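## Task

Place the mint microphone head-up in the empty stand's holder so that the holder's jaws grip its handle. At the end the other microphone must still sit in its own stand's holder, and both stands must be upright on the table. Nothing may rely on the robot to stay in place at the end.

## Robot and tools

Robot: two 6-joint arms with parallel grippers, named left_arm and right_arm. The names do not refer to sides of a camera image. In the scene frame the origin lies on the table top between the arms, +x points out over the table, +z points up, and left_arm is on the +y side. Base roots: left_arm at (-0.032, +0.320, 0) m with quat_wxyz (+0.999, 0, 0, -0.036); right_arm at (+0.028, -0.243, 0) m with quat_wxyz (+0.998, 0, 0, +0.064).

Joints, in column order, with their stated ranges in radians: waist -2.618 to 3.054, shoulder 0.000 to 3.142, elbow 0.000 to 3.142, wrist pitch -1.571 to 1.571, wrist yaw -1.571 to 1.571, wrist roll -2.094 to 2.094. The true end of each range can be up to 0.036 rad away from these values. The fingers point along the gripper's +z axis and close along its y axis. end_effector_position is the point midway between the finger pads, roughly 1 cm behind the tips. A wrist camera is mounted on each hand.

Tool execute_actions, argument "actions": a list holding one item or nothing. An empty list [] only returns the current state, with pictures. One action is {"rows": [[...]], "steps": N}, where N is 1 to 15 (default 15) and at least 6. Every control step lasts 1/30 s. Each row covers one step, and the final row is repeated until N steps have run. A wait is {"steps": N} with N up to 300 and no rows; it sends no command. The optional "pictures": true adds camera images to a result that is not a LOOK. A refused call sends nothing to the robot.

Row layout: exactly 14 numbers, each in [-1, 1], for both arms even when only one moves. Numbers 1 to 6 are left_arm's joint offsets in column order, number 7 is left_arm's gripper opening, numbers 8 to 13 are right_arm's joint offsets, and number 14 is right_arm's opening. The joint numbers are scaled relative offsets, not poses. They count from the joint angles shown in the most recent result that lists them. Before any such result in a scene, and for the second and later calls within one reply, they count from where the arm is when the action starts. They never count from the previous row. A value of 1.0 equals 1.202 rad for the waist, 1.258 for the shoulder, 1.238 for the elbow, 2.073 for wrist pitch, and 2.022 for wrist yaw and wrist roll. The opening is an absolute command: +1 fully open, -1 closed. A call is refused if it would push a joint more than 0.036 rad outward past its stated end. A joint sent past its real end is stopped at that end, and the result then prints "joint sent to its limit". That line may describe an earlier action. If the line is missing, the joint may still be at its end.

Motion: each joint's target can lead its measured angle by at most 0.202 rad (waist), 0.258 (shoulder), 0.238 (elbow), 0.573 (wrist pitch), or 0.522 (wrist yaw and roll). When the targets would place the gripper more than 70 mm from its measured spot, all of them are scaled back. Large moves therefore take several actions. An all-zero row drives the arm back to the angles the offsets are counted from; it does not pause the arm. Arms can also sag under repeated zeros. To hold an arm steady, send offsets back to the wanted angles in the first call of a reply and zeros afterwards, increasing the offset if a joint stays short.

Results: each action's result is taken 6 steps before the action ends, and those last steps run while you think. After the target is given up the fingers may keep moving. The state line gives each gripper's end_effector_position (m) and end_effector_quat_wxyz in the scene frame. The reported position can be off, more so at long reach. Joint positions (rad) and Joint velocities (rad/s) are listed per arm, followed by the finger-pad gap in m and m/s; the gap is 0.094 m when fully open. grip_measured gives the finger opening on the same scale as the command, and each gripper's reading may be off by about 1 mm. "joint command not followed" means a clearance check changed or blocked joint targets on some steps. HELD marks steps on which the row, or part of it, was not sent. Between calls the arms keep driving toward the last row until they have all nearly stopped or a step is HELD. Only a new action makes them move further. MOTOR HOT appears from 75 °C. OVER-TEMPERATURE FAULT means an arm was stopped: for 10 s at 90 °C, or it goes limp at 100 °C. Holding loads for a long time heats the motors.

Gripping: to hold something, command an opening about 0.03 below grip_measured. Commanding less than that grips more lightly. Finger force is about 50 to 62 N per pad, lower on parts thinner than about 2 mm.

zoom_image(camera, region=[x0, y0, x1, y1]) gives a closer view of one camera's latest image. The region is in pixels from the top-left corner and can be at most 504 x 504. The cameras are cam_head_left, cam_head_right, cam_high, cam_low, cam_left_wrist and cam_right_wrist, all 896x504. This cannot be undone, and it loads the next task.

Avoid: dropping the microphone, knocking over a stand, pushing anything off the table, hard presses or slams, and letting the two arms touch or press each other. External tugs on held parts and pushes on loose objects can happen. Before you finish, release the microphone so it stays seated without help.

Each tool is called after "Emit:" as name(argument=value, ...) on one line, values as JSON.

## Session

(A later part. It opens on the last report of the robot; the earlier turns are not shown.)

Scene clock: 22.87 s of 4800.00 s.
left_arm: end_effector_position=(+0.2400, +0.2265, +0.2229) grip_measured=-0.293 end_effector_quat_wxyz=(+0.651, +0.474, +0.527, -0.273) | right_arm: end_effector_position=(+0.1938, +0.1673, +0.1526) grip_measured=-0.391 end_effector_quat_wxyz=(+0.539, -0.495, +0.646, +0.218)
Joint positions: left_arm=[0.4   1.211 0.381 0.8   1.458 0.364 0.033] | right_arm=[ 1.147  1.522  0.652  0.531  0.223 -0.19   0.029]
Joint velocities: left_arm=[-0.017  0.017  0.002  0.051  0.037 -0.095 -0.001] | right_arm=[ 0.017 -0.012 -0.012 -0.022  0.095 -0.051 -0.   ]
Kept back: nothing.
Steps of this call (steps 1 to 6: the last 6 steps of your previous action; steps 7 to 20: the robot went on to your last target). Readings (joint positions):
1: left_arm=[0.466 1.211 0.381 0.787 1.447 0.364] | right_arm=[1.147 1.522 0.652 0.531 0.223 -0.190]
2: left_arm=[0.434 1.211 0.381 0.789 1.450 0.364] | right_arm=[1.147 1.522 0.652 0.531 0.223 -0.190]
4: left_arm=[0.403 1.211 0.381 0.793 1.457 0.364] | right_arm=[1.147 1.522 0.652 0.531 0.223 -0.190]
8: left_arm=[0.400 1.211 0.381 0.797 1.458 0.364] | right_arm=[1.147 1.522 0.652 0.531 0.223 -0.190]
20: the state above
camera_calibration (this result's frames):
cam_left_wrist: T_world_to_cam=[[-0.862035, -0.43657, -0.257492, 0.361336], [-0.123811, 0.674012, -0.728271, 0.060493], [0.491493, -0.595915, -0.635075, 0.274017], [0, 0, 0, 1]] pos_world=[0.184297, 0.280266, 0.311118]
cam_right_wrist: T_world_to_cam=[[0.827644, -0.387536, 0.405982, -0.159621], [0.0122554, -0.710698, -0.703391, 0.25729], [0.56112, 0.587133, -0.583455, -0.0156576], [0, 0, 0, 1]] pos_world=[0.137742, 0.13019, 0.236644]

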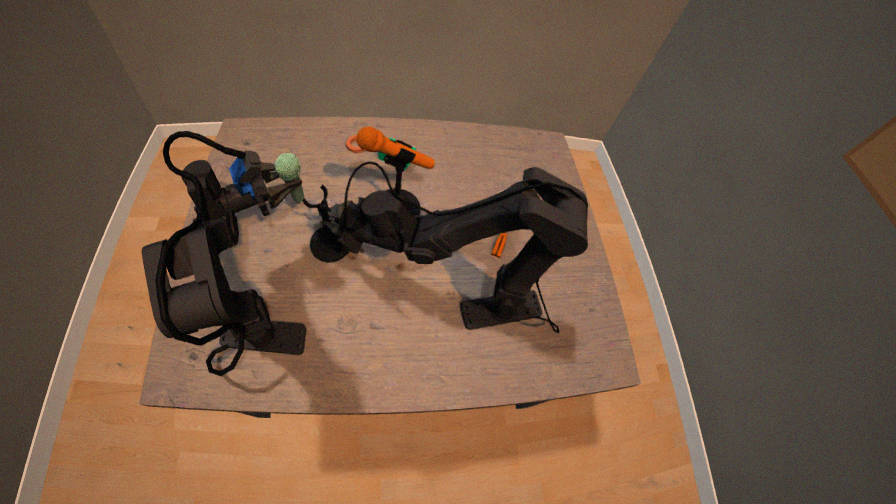

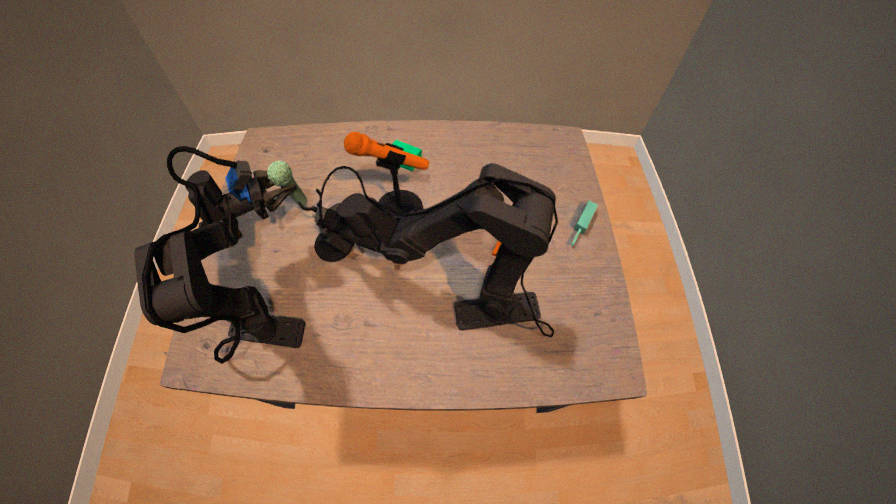

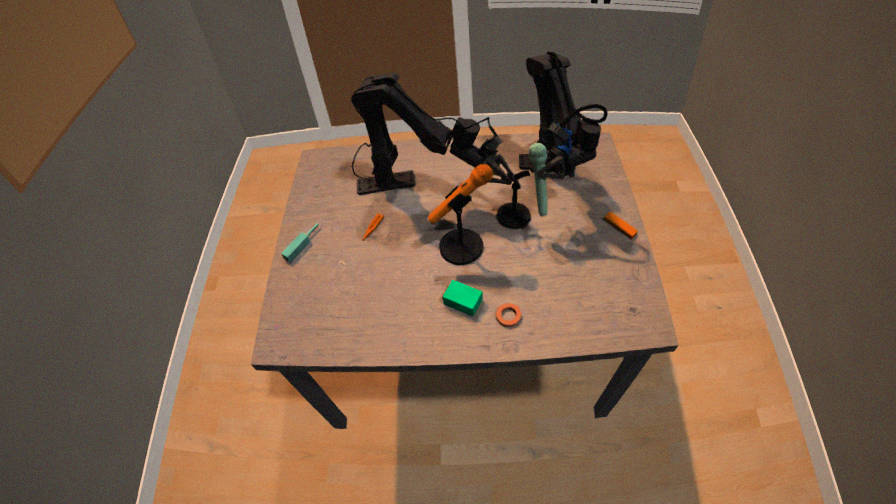

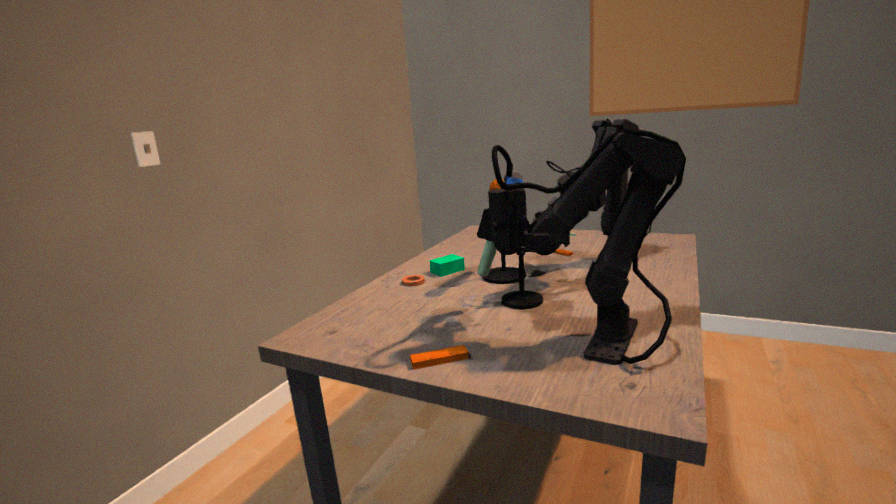

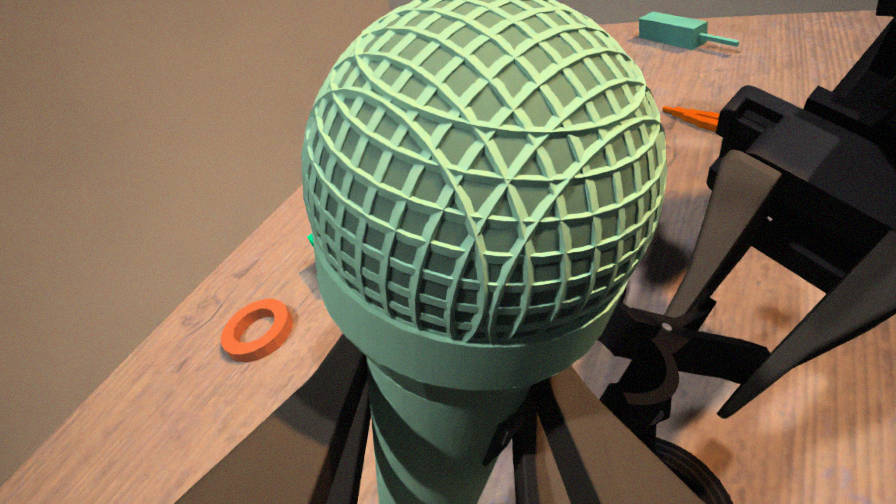

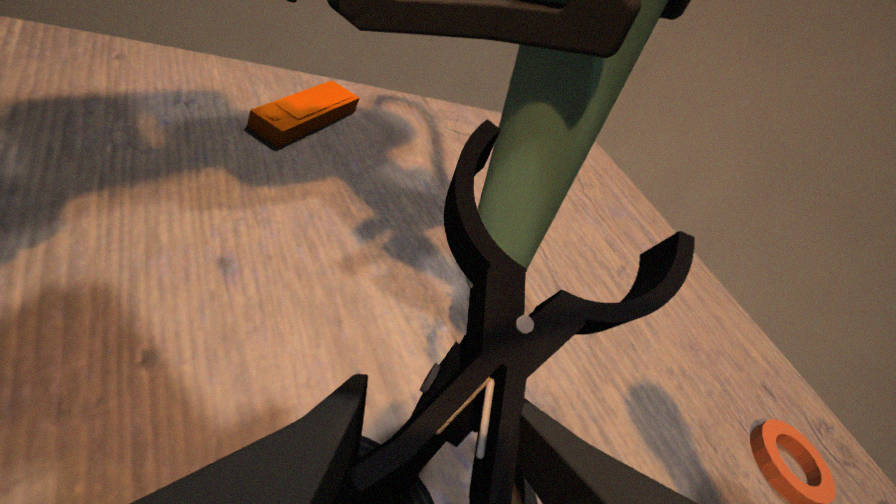

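Continue swinging in.

Emit:
execute_actions(actions=[{"rows":[[-0.11,0,0.01,0.01,0,0,-0.6,0,0,0,0.006,0.004,0,-0.4]]}])

Emit:
execute_actions(actions=[{"steps":15}], pictures=true)

Scene clock: 23.30 s of 4800.00 s.
left_arm: end_effector_position=(+0.2261, +0.1927, +0.2229) grip_measured=-0.293 end_effector_quat_wxyz=(+0.632, +0.506, +0.495, -0.314) | right_arm: end_effector_position=(+0.1938, +0.1673, +0.1526) grip_measured=-0.391 end_effector_quat_wxyz=(+0.539, -0.494, +0.646, +0.219)
Joint positions: left_arm=[0.272 1.211 0.381 0.8   1.457 0.364 0.033] | right_arm=[ 1.147  1.522  0.652  0.531  0.223 -0.19   0.029]
Joint velocities: left_arm=[ 0.002 -0.012 -0.017 -0.081  0.051 -0.037  0.   ] | right_arm=[-0.012 -0.002 -0.017  0.022  0.007  0.007  0.   ]
Steps of this call (steps 1 to 4: the robot went on to your last target; steps 5 to 13: the first 9 steps of this action). Readings (joint positions):
5: left_arm=[0.383 1.211 0.381 0.800 1.452 0.364] | right_arm=[1.147 1.522 0.652 0.531 0.223 -0.190]
6: left_arm=[0.346 1.211 0.381 0.800 1.447 0.364] | right_arm=[1.147 1.522 0.652 0.531 0.223 -0.190]
8: left_arm=[0.287 1.211 0.381 0.800 1.453 0.364] | right_arm=[1.147 1.522 0.652 0.531 0.223 -0.190]
12: left_arm=[0.272 1.211 0.381 0.800 1.457 0.364] | right_arm=[1.147 1.522 0.652 0.531 0.223 -0.190]
13: the state above

Scene clock: 23.80 s of 4800.00 s.
left_arm: end_effector_position=(+0.2261, +0.1927, +0.2229) grip_measured=-0.293 end_effector_quat_wxyz=(+0.632, +0.506, +0.495, -0.314) | right_arm: end_effector_position=(+0.1938, +0.1673, +0.1526) grip_measured=-0.391 end_effector_quat_wxyz=(+0.539, -0.494, +0.646, +0.219)
Joint positions: left_arm=[0.272 1.211 0.381 0.8   1.457 0.364 0.033] | right_arm=[ 1.147  1.522  0.652  0.531  0.223 -0.19   0.029]
Joint velocities: left_arm=[ 0.002 -0.007  0.022 -0.022 -0.037 -0.022 -0.   ] | right_arm=[-0.012 -0.002  0.002  0.007  0.051 -0.037  0.   ]
Kept back: nothing.
Steps of this call (steps 1 to 6: the last 6 steps of your previous action; steps 7 to 15: the robot went on to your last target). Readings (joint positions):
1: left_arm=[0.272 1.211 0.381 0.800 1.457 0.364] | right_arm=[1.147 1.522 0.652 0.531 0.223 -0.190]
2: left_arm=[0.272 1.211 0.381 0.800 1.457 0.364] | right_arm=[1.147 1.522 0.652 0.531 0.223 -0.190]
4: left_arm=[0.272 1.211 0.381 0.800 1.457 0.364] | right_arm=[1.147 1.522 0.652 0.531 0.223 -0.190]
8: left_arm=[0.272 1.211 0.381 0.800 1.457 0.364] | right_arm=[1.147 1.522 0.652 0.531 0.223 -0.190]
15: the state above
All arms were judged still, so your last target was given up. Only a new action makes them travel on or press farther. Fingers that are still opening or closing keep moving.
camera_calibration (this result's frames):
cam_left_wrist: T_world_to_cam=[[-0.910277, -0.324179, -0.257496, 0.323805], [-0.0376885, 0.684277, -0.728248, 0.0600964], [0.412281, -0.653203, -0.635099, 0.289672], [0, 0, 0, 1]] pos_world=[0.177591, 0.253063, 0.311114]
cam_right_wrist: T_world_to_cam=[[0.8278, -0.387889, 0.405325, -0.159492], [0.0116421, -0.710443, -0.703658, 0.257408], [0.560902, 0.587207, -0.583589, -0.0156075], [0, 0, 0, 1]] pos_world=[0.137785, 0.130173, 0.236665]

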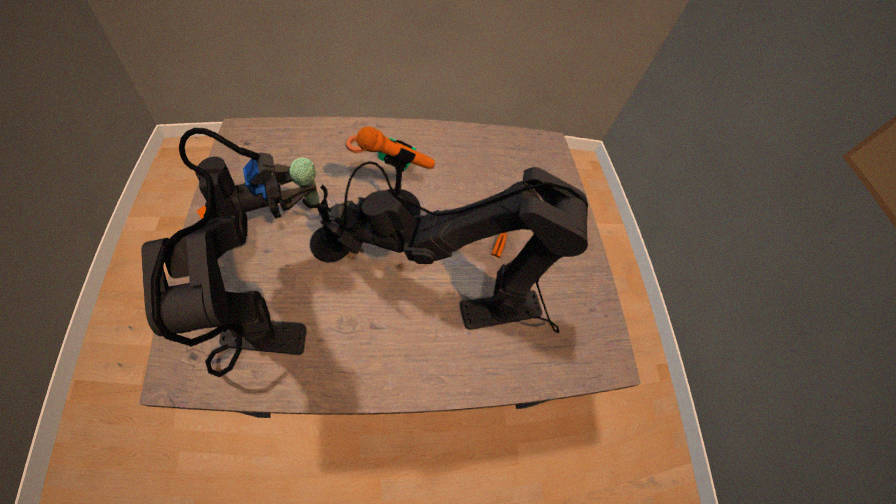

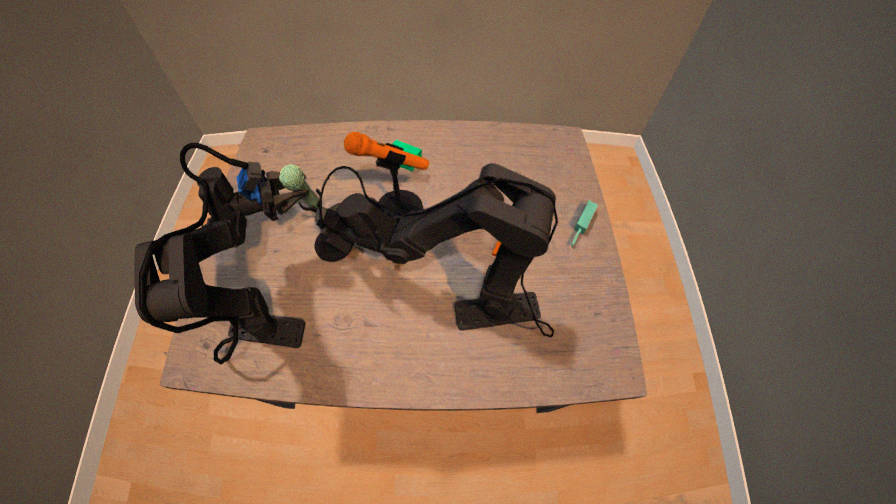

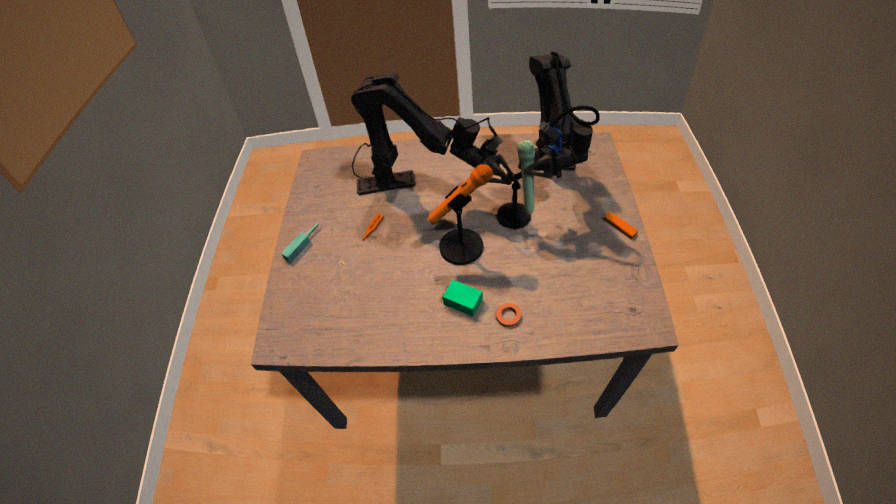

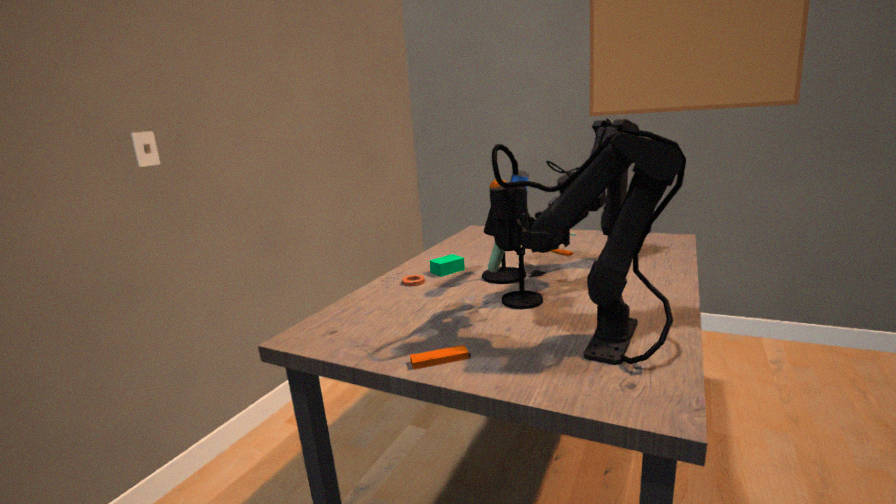

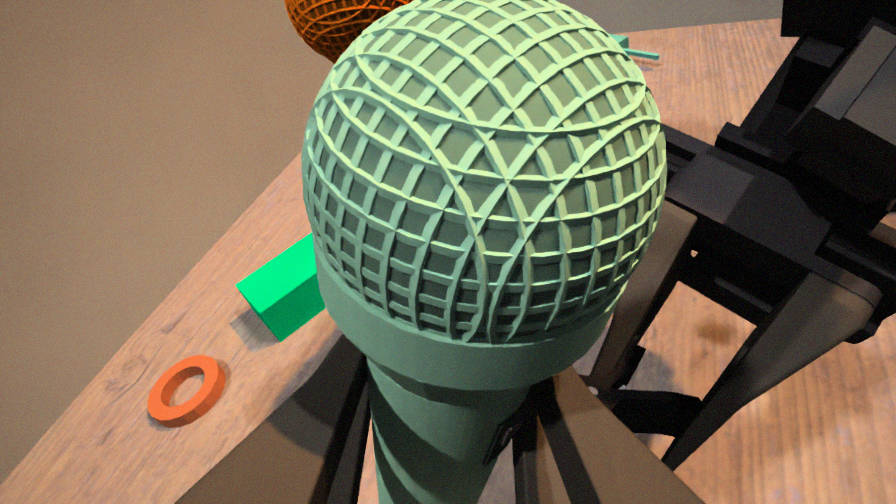

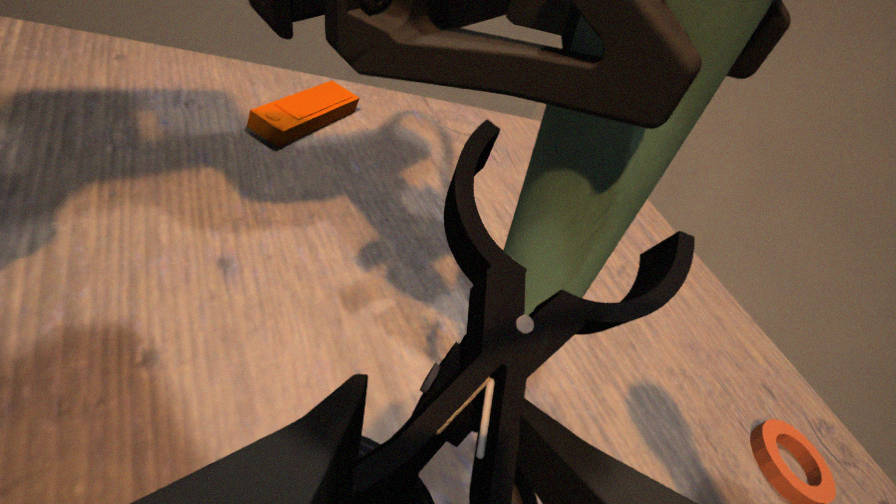

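Emit:
execute_actions(actions=[{"rows":[[-0.025,-0.05,-0.02,-0.01,0,0,-0.6,0,0,0,0.006,0.004,0,-0.4],[-0.025,-0.05,-0.02,-0.01,0,0,-0.6,0,0,0,0.006,0.004,0,-0.4],[-0.025,-0.05,-0.02,-0.01,0,0,-0.6,0,0,0,0.006,0.004,0,-0.4],[-0.025,-0.05,-0.02,-0.01,0,0,-0.6,0,0,0,0.006,0.004,0,-0.4],[-0.025,-0.05,-0.02,-0.01,0,0,-0.6,0,0,0,0.006,0.004,0,-0.4],[-0.025,-0.05,-0.02,-0.01,0,0,-0.6,0,0,0,0.006,0.004,0,-0.4],[-0.025,-0.05,-0.02,-0.01,0,0,-0.6,0,0,0,0.006,0.004,0,-0.4],[-0.025,-0.05,-0.02,-0.01,0,0,-0.6,0,0,0,0.006,0.004,0,-0.2],[-0.025,-0.05,-0.02,-0.01,0,0,-0.6,0,0,0,0.006,0.004,0,0],[-0.025,-0.05,-0.02,-0.01,0,0,-0.6,0,0,0,0.006,0.004,0,0.2],[-0.025,-0.05,-0.02,-0.01,0,0,-0.6,0,0,0,0.006,0.004,0,0.4],[-0.025,-0.05,-0.02,-0.01,0,0,-0.6,0,0,0,0.006,0.004,0,0.7],[-0.025,-0.05,-0.02,-0.01,0,0,-0.6,0,0,0,0.006,0.004,0,1]]}])

Emit:
execute_actions(actions=[{"steps":15}], pictures=true)

Scene clock: 24.43 s of 4800.00 s.
left_arm: end_effector_position=(+0.2169, +0.1865, +0.2205) grip_measured=-0.293 end_effector_quat_wxyz=(+0.628, +0.508, +0.494, -0.322) | right_arm: end_effector_position=(+0.1939, +0.1674, +0.1529) grip_measured=-0.096 end_effector_quat_wxyz=(+0.539, -0.494, +0.646, +0.219)
Joint positions: left_arm=[0.252 1.176 0.356 0.78  1.453 0.364 0.033] | right_arm=[ 1.147  1.522  0.652  0.532  0.223 -0.189  0.042]
Joint velocities: left_arm=[ 0.002 -0.002  0.002  0.007  0.022  0.007  0.001] | right_arm=[ 0.002 -0.002  0.002  0.051  0.051 -0.037  0.19 ]
Steps of this call (steps 1 to 10: nothing new was sent; steps 11 to 19: the first 9 steps of this action). Readings (joint positions):
11: left_arm=[0.270 1.206 0.378 0.797 1.454 0.364] | right_arm=[1.147 1.522 0.652 0.531 0.223 -0.190]
12: left_arm=[0.265 1.197 0.372 0.793 1.452 0.364] | right_arm=[1.147 1.522 0.652 0.531 0.223 -0.189]
14: left_arm=[0.255 1.181 0.359 0.786 1.453 0.364] | right_arm=[1.147 1.522 0.652 0.530 0.223 -0.189]
18: left_arm=[0.252 1.176 0.356 0.780 1.454 0.364] | right_arm=[1.147 1.522 0.652 0.530 0.223 -0.189]
19: the state above

Scene clock: 24.93 s of 4800.00 s.
left_arm: end_effector_position=(+0.2175, +0.1866, +0.2204) grip_measured=-0.293 end_effector_quat_wxyz=(+0.628, +0.507, +0.496, -0.321) | right_arm: end_effector_position=(+0.1940, +0.1680, +0.1546) grip_measured=+0.998 end_effector_quat_wxyz=(+0.541, -0.492, +0.645, +0.221)
Joint positions: left_arm=[0.252 1.176 0.356 0.778 1.45  0.364 0.033] | right_arm=[ 1.147  1.522  0.652  0.539  0.223 -0.189  0.094]
Joint velocities: left_arm=[-0.012 -0.022  0.012 -0.066 -0.066  0.007  0.   ] | right_arm=[-0.007  0.002 -0.002 -0.037 -0.022 -0.037 -0.001]
Kept back: nothing.
Steps of this call (steps 1 to 6: the last 6 steps of your previous action; steps 7 to 15: the robot went on to your last target). Readings (joint positions):
1: left_arm=[0.252 1.176 0.356 0.780 1.452 0.364] | right_arm=[1.147 1.522 0.652 0.535 0.223 -0.189]
2: left_arm=[0.252 1.176 0.356 0.779 1.451 0.364] | right_arm=[1.147 1.522 0.652 0.538 0.223 -0.189]
4: left_arm=[0.252 1.176 0.356 0.779 1.450 0.364] | right_arm=[1.147 1.522 0.652 0.538 0.223 -0.189]
8: left_arm=[0.252 1.176 0.356 0.778 1.450 0.364] | right_arm=[1.147 1.522 0.652 0.539 0.223 -0.189]
15: the state above
All arms were judged still, so your last target was given up. Only a new action makes them travel on or press farther. Fingers that are still opening or closing keep moving.
camera_calibration (this result's frames):
cam_left_wrist: T_world_to_cam=[[-0.917556, -0.312498, -0.245838, 0.31021], [-0.0373233, 0.683258, -0.729222, 0.0623967], [0.395851, -0.659927, -0.638591, 0.293258], [0, 0, 0, 1]] pos_world=[0.170878, 0.247835, 0.309034]
cam_right_wrist: T_world_to_cam=[[0.826732, -0.391917, 0.403627, -0.159139], [0.0126689, -0.704286, -0.709803, 0.259004], [0.562453, 0.59193, -0.577291, -0.0170175], [0, 0, 0, 1]] pos_world=[0.137855, 0.130117, 0.238251]

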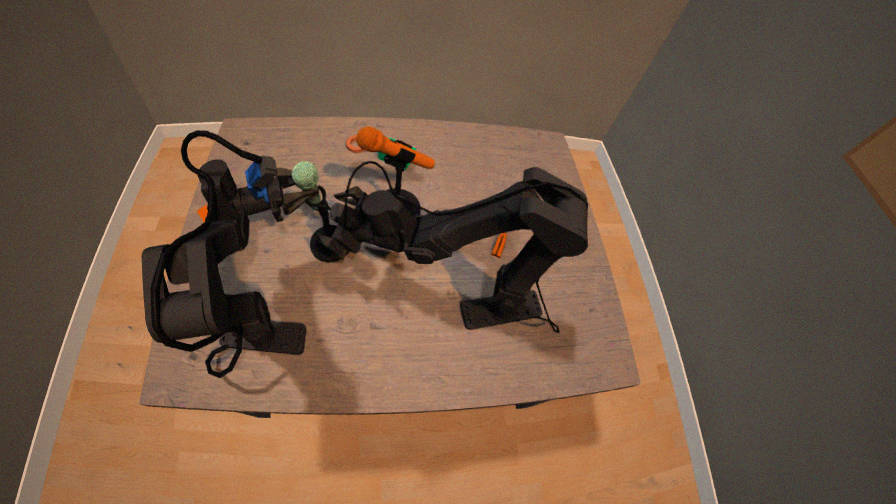

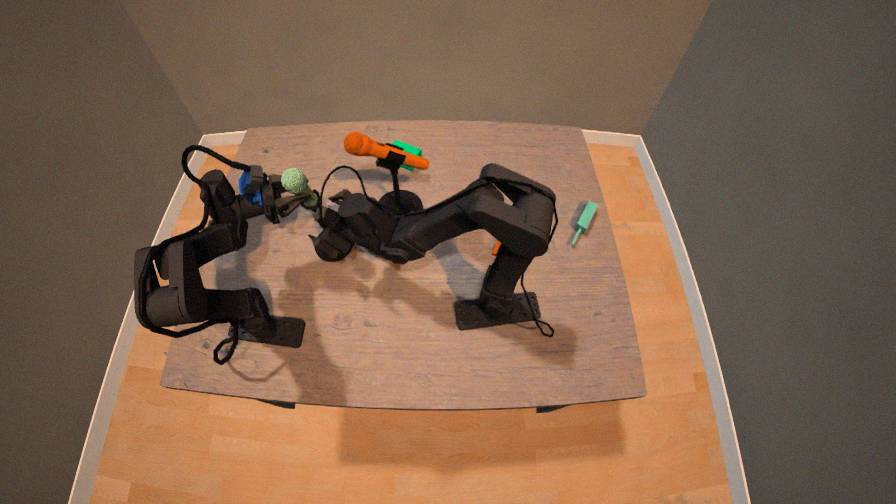

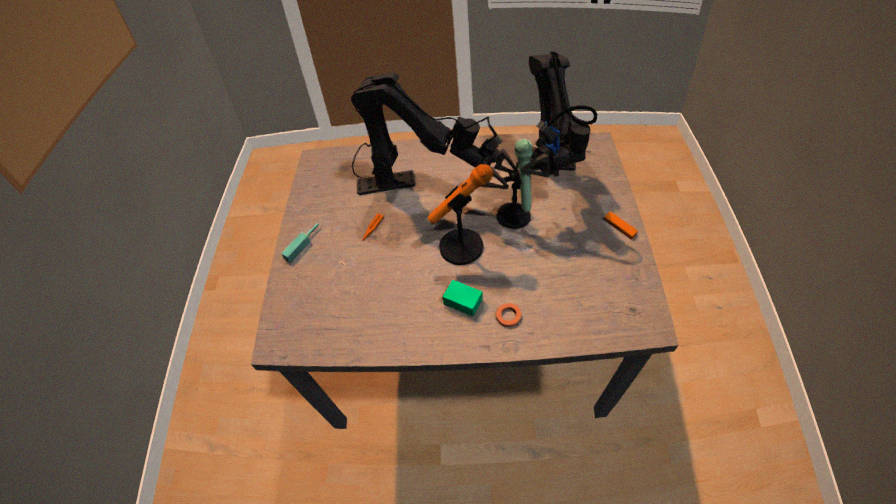

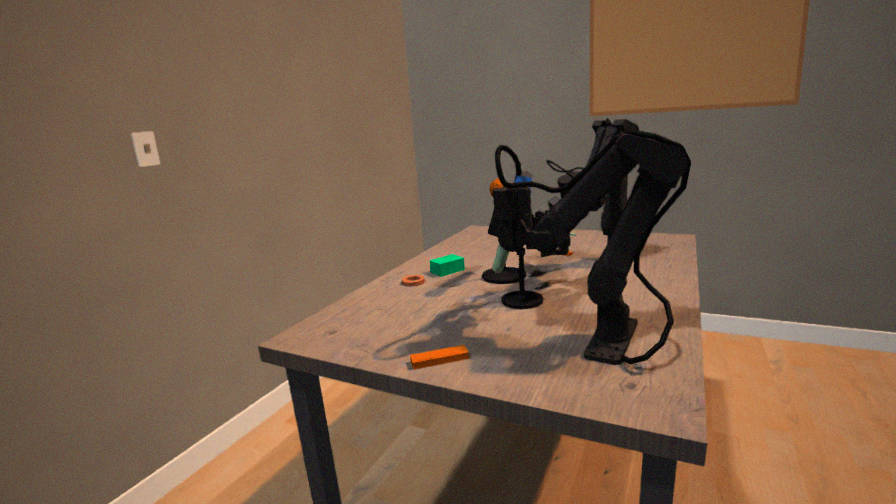

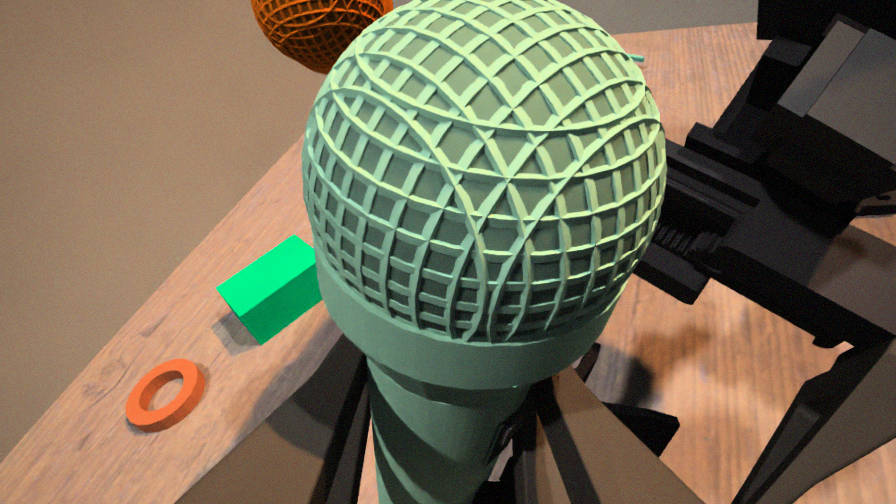

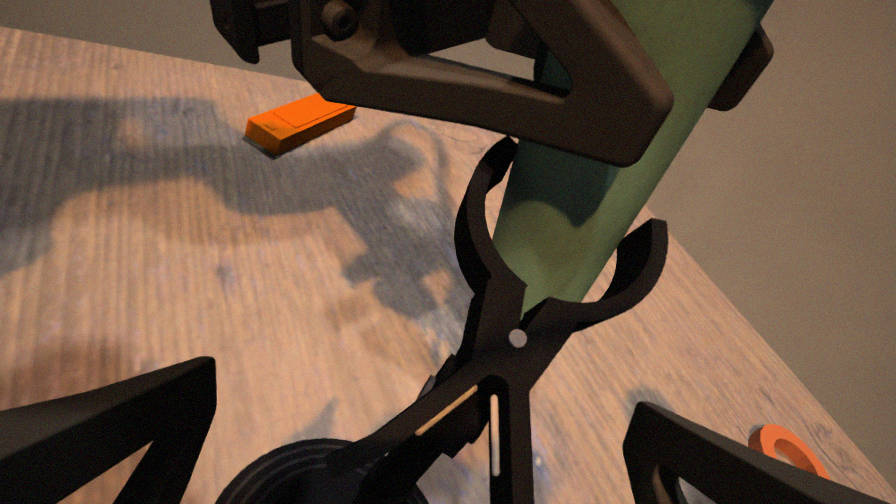

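Emit:
execute_actions(actions=[{"rows":[[0,0,0.01,0.01,0,0,-0.6,0,0,0,0,0,0,-0.4],[0,0,0.01,0.01,0,0,-0.6,0,0,0,0,0,0,-0.4],[0,0,0.01,0.01,0,0,-0.6,0,0,0,0,0,0,-0.4],[0,0,0.01,0.01,0,0,-0.6,0,0,0,0,0,0,-0.4],[0,0,0.01,0.01,0,0,-0.6,0,0,0,0,0,0,-0.4],[0,0,0.01,0.01,0,0,-0.6,0,0,0,0,0,0,-0.4],[0,0,0.01,0.01,0,0,-0.6,0,0,0,0,0,0,-0.4],[-0.05,-0.05,-0.015,0,0,0,-0.6,0,0,0,0,0,0,-0.4]]}])

Emit:
execute_actions(actions=[{"steps":15}], pictures=true)

Scene clock: 25.53 s of 4800.00 s.
left_arm: end_effector_position=(+0.2139, +0.1815, +0.2205) grip_measured=-0.293 end_effector_quat_wxyz=(+0.626, +0.511, +0.491, -0.324) | right_arm: end_effector_position=(+0.1936, +0.1681, +0.1544) grip_measured=-0.390 end_effector_quat_wxyz=(+0.541, -0.493, +0.645, +0.222)
Joint positions: left_arm=[0.231 1.164 0.349 0.777 1.442 0.364 0.033] | right_arm=[ 1.147  1.522  0.652  0.539  0.221 -0.188  0.029]
Joint velocities: left_arm=[-0.471 -0.295 -0.173 -0.081 -0.051  0.022  0.   ] | right_arm=[ 0.012 -0.007  0.002 -0.037  0.022 -0.066 -0.   ]
Steps of this call (steps 1 to 9: nothing new was sent; steps 10 to 18: the first 9 steps of this action). Readings (joint positions):
10: left_arm=[0.252 1.176 0.356 0.778 1.449 0.364] | right_arm=[1.147 1.522 0.652 0.540 0.223 -0.189]
11: left_arm=[0.252 1.176 0.356 0.778 1.449 0.364] | right_arm=[1.147 1.522 0.652 0.540 0.223 -0.189]
13: left_arm=[0.252 1.176 0.356 0.778 1.449 0.364] | right_arm=[1.147 1.522 0.652 0.540 0.223 -0.189]
17: left_arm=[0.246 1.172 0.354 0.778 1.444 0.364] | right_arm=[1.147 1.522 0.652 0.539 0.221 -0.188]
18: the state above

Scene clock: 26.03 s of 4800.00 s.
left_arm: end_effector_position=(+0.2084, +0.1758, +0.2219) grip_measured=-0.293 end_effector_quat_wxyz=(+0.627, +0.518, +0.483, -0.324) | right_arm: end_effector_position=(+0.1937, +0.1681, +0.1544) grip_measured=-0.390 end_effector_quat_wxyz=(+0.540, -0.492, +0.645, +0.222)
Joint positions: left_arm=[0.209 1.142 0.34  0.776 1.434 0.368 0.033] | right_arm=[ 1.147  1.522  0.652  0.538  0.221 -0.186  0.029]
Joint velocities: left_arm=[ 0.002 -0.002  0.007 -0.022  0.022  0.022 -0.001] | right_arm=[-0.002 -0.017 -0.012 -0.007 -0.037  0.007 -0.   ]
Kept back: nothing.
Steps of this call (steps 1 to 6: the last 6 steps of your previous action; steps 7 to 15: the robot went on to your last target). Readings (joint positions):
1: left_arm=[0.217 1.154 0.344 0.776 1.443 0.364] | right_arm=[1.147 1.522 0.652 0.539 0.221 -0.188]
2: left_arm=[0.209 1.147 0.340 0.776 1.439 0.367] | right_arm=[1.147 1.522 0.652 0.539 0.221 -0.187]
4: left_arm=[0.209 1.142 0.340 0.776 1.434 0.368] | right_arm=[1.147 1.522 0.652 0.538 0.221 -0.186]
8: left_arm=[0.209 1.142 0.340 0.776 1.434 0.368] | right_arm=[1.147 1.522 0.652 0.538 0.221 -0.186]
15: the state above
camera_calibration (this result's frames):
cam_left_wrist: T_world_to_cam=[[-0.921138, -0.285861, -0.264176, 0.29899], [-0.00464893, 0.686733, -0.726895, 0.0626526], [0.389209, -0.668342, -0.633904, 0.292507], [0, 0, 0, 1]] pos_world=[0.161856, 0.237939, 0.30995]
cam_right_wrist: T_world_to_cam=[[0.828547, -0.390988, 0.400796, -0.158731], [0.0113048, -0.703984, -0.710126, 0.259142], [0.559805, 0.592904, -0.578864, -0.0164453], [0, 0, 0, 1]] pos_world=[0.137793, 0.13012, 0.238123]

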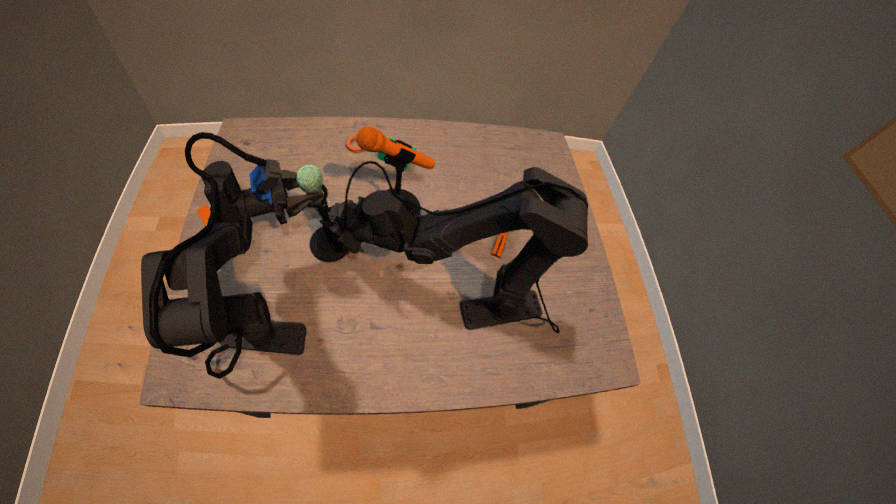

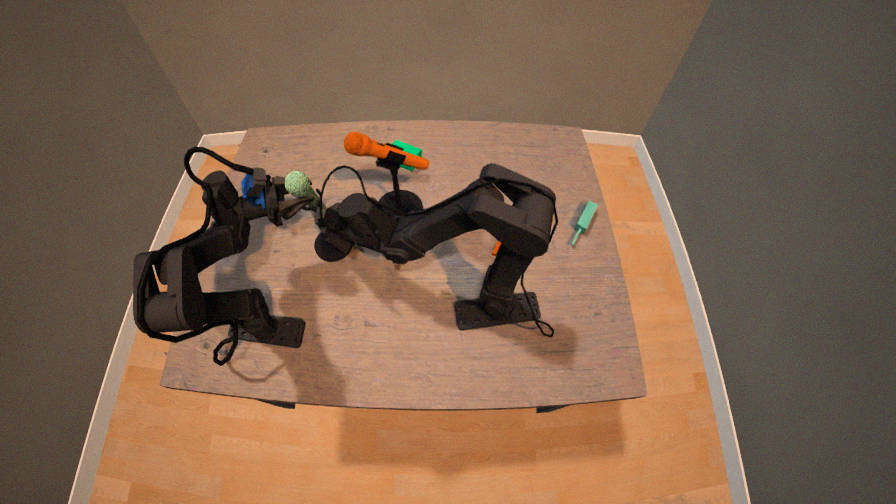

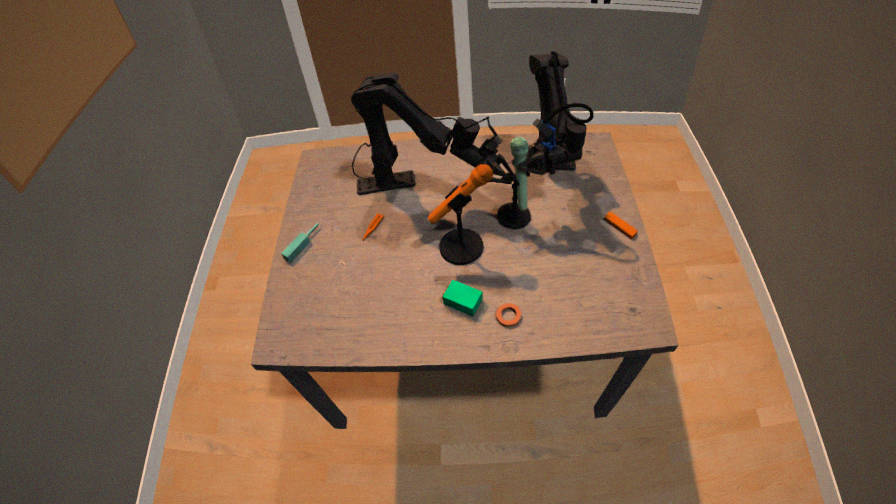

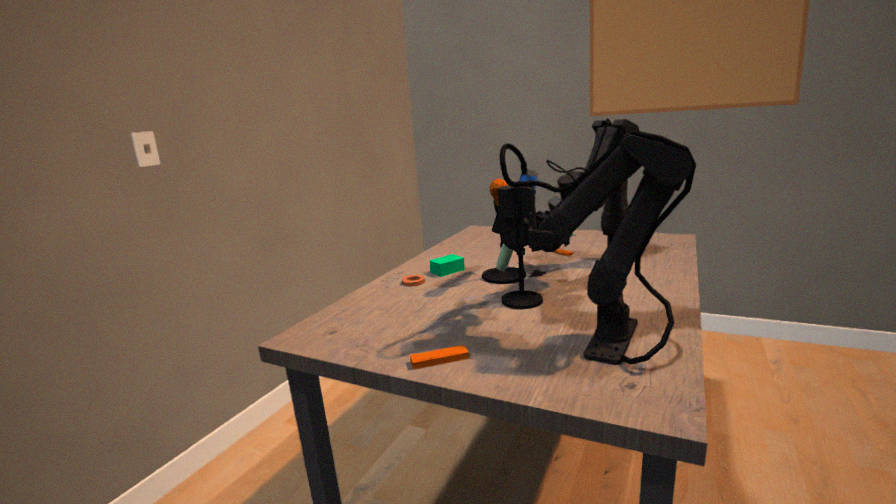

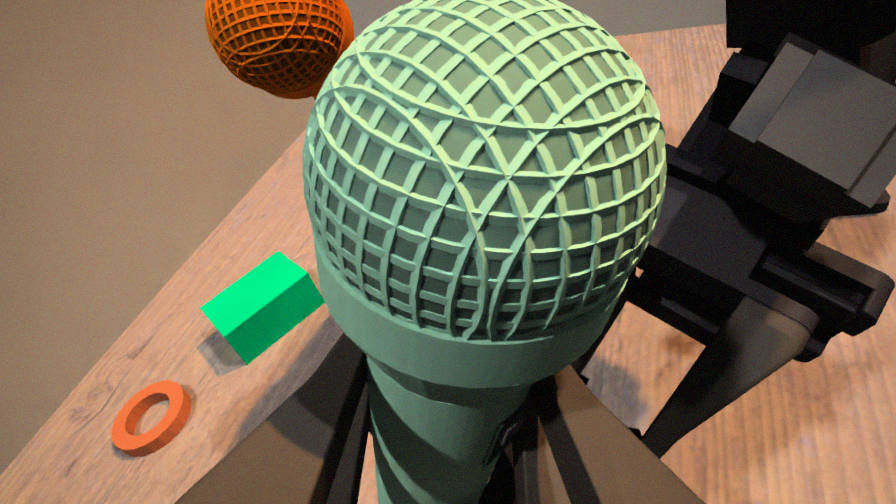

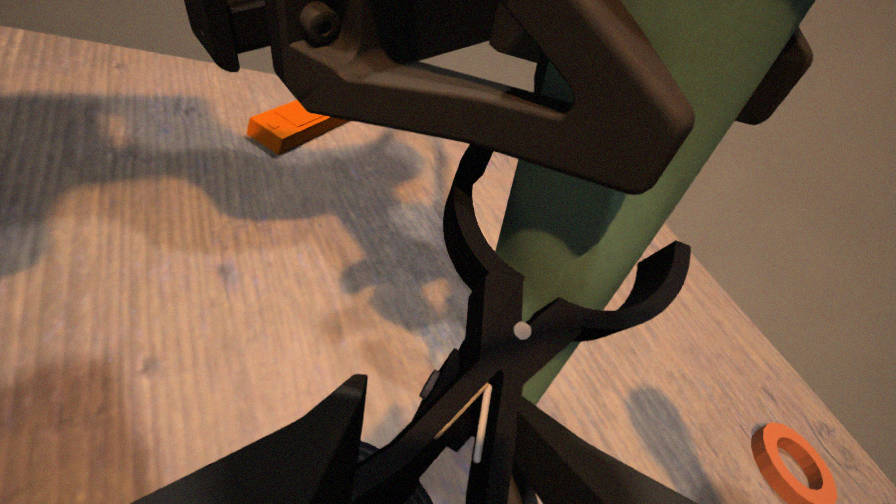

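Contact reached; release clamp.

Emit:
execute_actions(actions=[{"rows":[[0,0,0.01,0.01,0,0,-0.6,0,0,0,0,0,0,-0.2],[0,0,0.01,0.01,0,0,-0.6,0,0,0,0,0,0,0],[0,0,0.01,0.01,0,0,-0.6,0,0,0,0,0,0,0.2],[0,0,0.01,0.01,0,0,-0.6,0,0,0,0,0,0,0.4],[0,0,0.01,0.01,0,0,-0.6,0,0,0,0,0,0,0.7],[0,0,0.01,0.01,0,0,-0.6,0,0,0,0,0,0,1]]}])

Emit:
execute_actions(actions=[{"steps":10}], pictures=true)

Scene clock: 26.67 s of 4800.00 s.
left_arm: end_effector_position=(+0.2091, +0.1760, +0.2221) grip_measured=-0.293 end_effector_quat_wxyz=(+0.628, +0.517, +0.484, -0.323) | right_arm: end_effector_position=(+0.1937, +0.1681, +0.1544) grip_measured=+0.995 end_effector_quat_wxyz=(+0.540, -0.492, +0.646, +0.222)
Joint positions: left_arm=[0.209 1.142 0.34  0.778 1.43  0.368 0.033] | right_arm=[ 1.147  1.522  0.652  0.539  0.221 -0.185  0.094]
Joint velocities: left_arm=[-0.007  0.002  0.002 -0.037 -0.037 -0.051  0.001] | right_arm=[-0.007  0.002  0.007 -0.051  0.007 -0.007  0.003]
Steps of this call (steps 1 to 10: the robot went on to your last target; steps 11 to 19: the first 9 steps of this action). Readings (joint positions):
11: left_arm=[0.209 1.142 0.340 0.777 1.432 0.368] | right_arm=[1.147 1.522 0.652 0.538 0.221 -0.185]
12: left_arm=[0.209 1.142 0.340 0.778 1.432 0.368] | right_arm=[1.147 1.522 0.652 0.538 0.221 -0.185]
14: left_arm=[0.209 1.142 0.340 0.778 1.430 0.368] | right_arm=[1.147 1.522 0.652 0.539 0.221 -0.185]
18: left_arm=[0.209 1.142 0.340 0.778 1.430 0.368] | right_arm=[1.147 1.522 0.652 0.539 0.221 -0.185]
19: the state above

Scene clock: 27.00 s of 4800.00 s.
left_arm: end_effector_position=(+0.2091, +0.1760, +0.2221) grip_measured=-0.293 end_effector_quat_wxyz=(+0.628, +0.517, +0.484, -0.323) | right_arm: end_effector_position=(+0.1937, +0.1681, +0.1544) grip_measured=+0.998 end_effector_quat_wxyz=(+0.540, -0.492, +0.646, +0.222)
Joint positions: left_arm=[0.209 1.142 0.34  0.778 1.43  0.368 0.033] | right_arm=[ 1.147  1.522  0.652  0.539  0.221 -0.185  0.094]
Joint velocities: left_arm=[-0.012 -0.012 -0.012  0.066  0.022 -0.051 -0.002] | right_arm=[ 0.002 -0.007  0.017 -0.007 -0.037  0.007 -0.   ]
Kept back: nothing.
Steps of this call (steps 1 to 6: the last 6 steps of your previous action; steps 7 to 10: the robot went on to your last target). Readings (joint positions):
1: left_arm=[0.209 1.142 0.340 0.778 1.430 0.368] | right_arm=[1.147 1.522 0.652 0.539 0.221 -0.185]
2: left_arm=[0.209 1.142 0.340 0.778 1.430 0.368] | right_arm=[1.147 1.522 0.652 0.539 0.221 -0.185]
4: left_arm=[0.209 1.142 0.340 0.778 1.430 0.368] | right_arm=[1.147 1.522 0.652 0.539 0.221 -0.185]
8: left_arm=[0.209 1.142 0.340 0.778 1.430 0.368] | right_arm=[1.147 1.522 0.652 0.539 0.221 -0.185]
10: the state above
camera_calibration (this result's frames):
cam_left_wrist: T_world_to_cam=[[-0.919433, -0.289626, -0.266006, 0.300471], [-0.00616714, 0.686973, -0.726657, 0.0628566], [0.393197, -0.666472, -0.633412, 0.291193], [0, 0, 0, 1]] pos_world=[0.162155, 0.237915, 0.310047]
cam_right_wrist: T_world_to_cam=[[0.828469, -0.391765, 0.400198, -0.158588], [0.0106004, -0.703497, -0.710619, 0.259335], [0.559934, 0.592968, -0.578673, -0.0164927], [0, 0, 0, 1]] pos_world=[0.137871, 0.130092, 0.238211]

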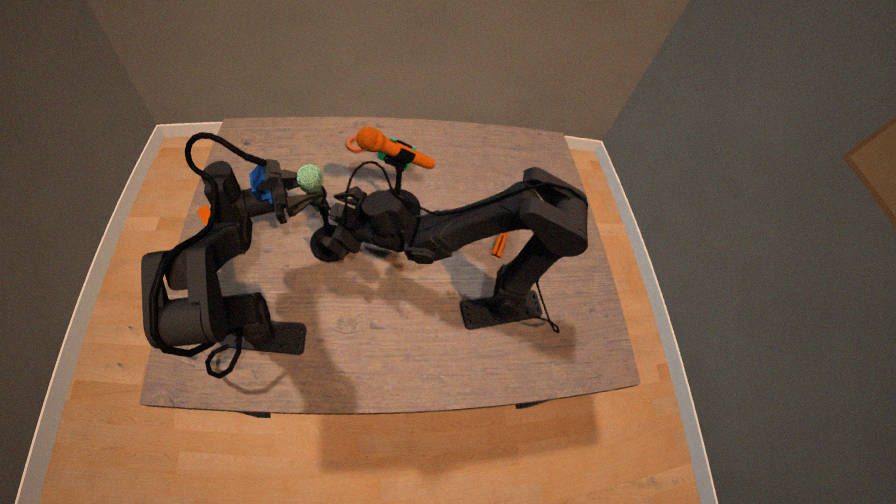

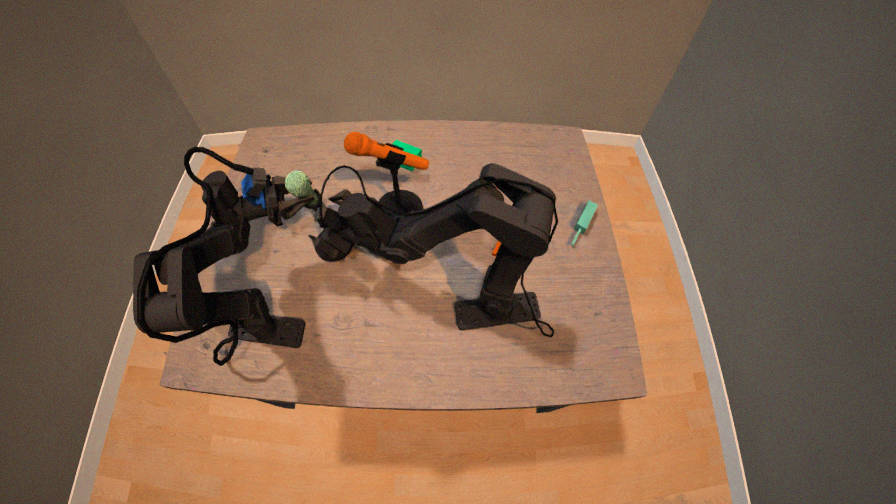

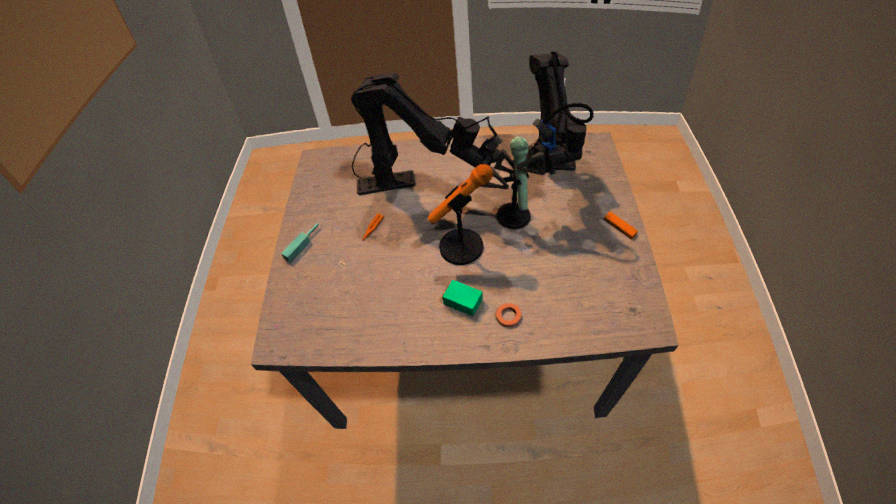

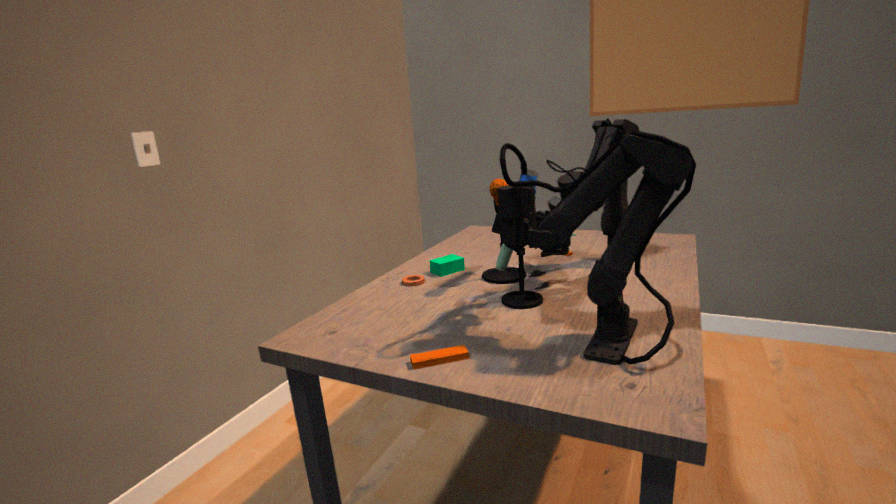

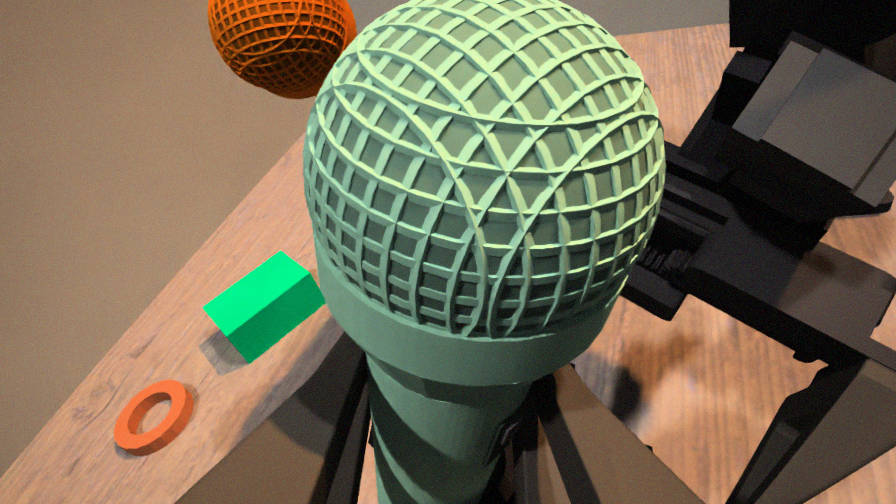

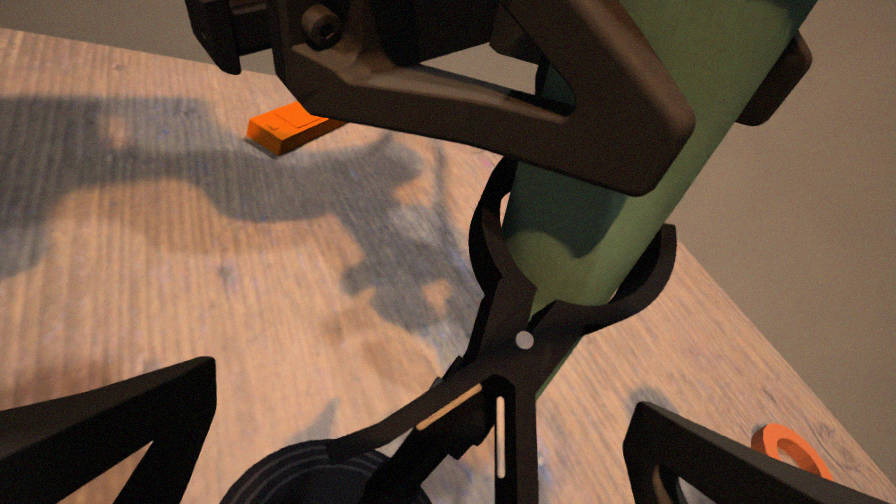

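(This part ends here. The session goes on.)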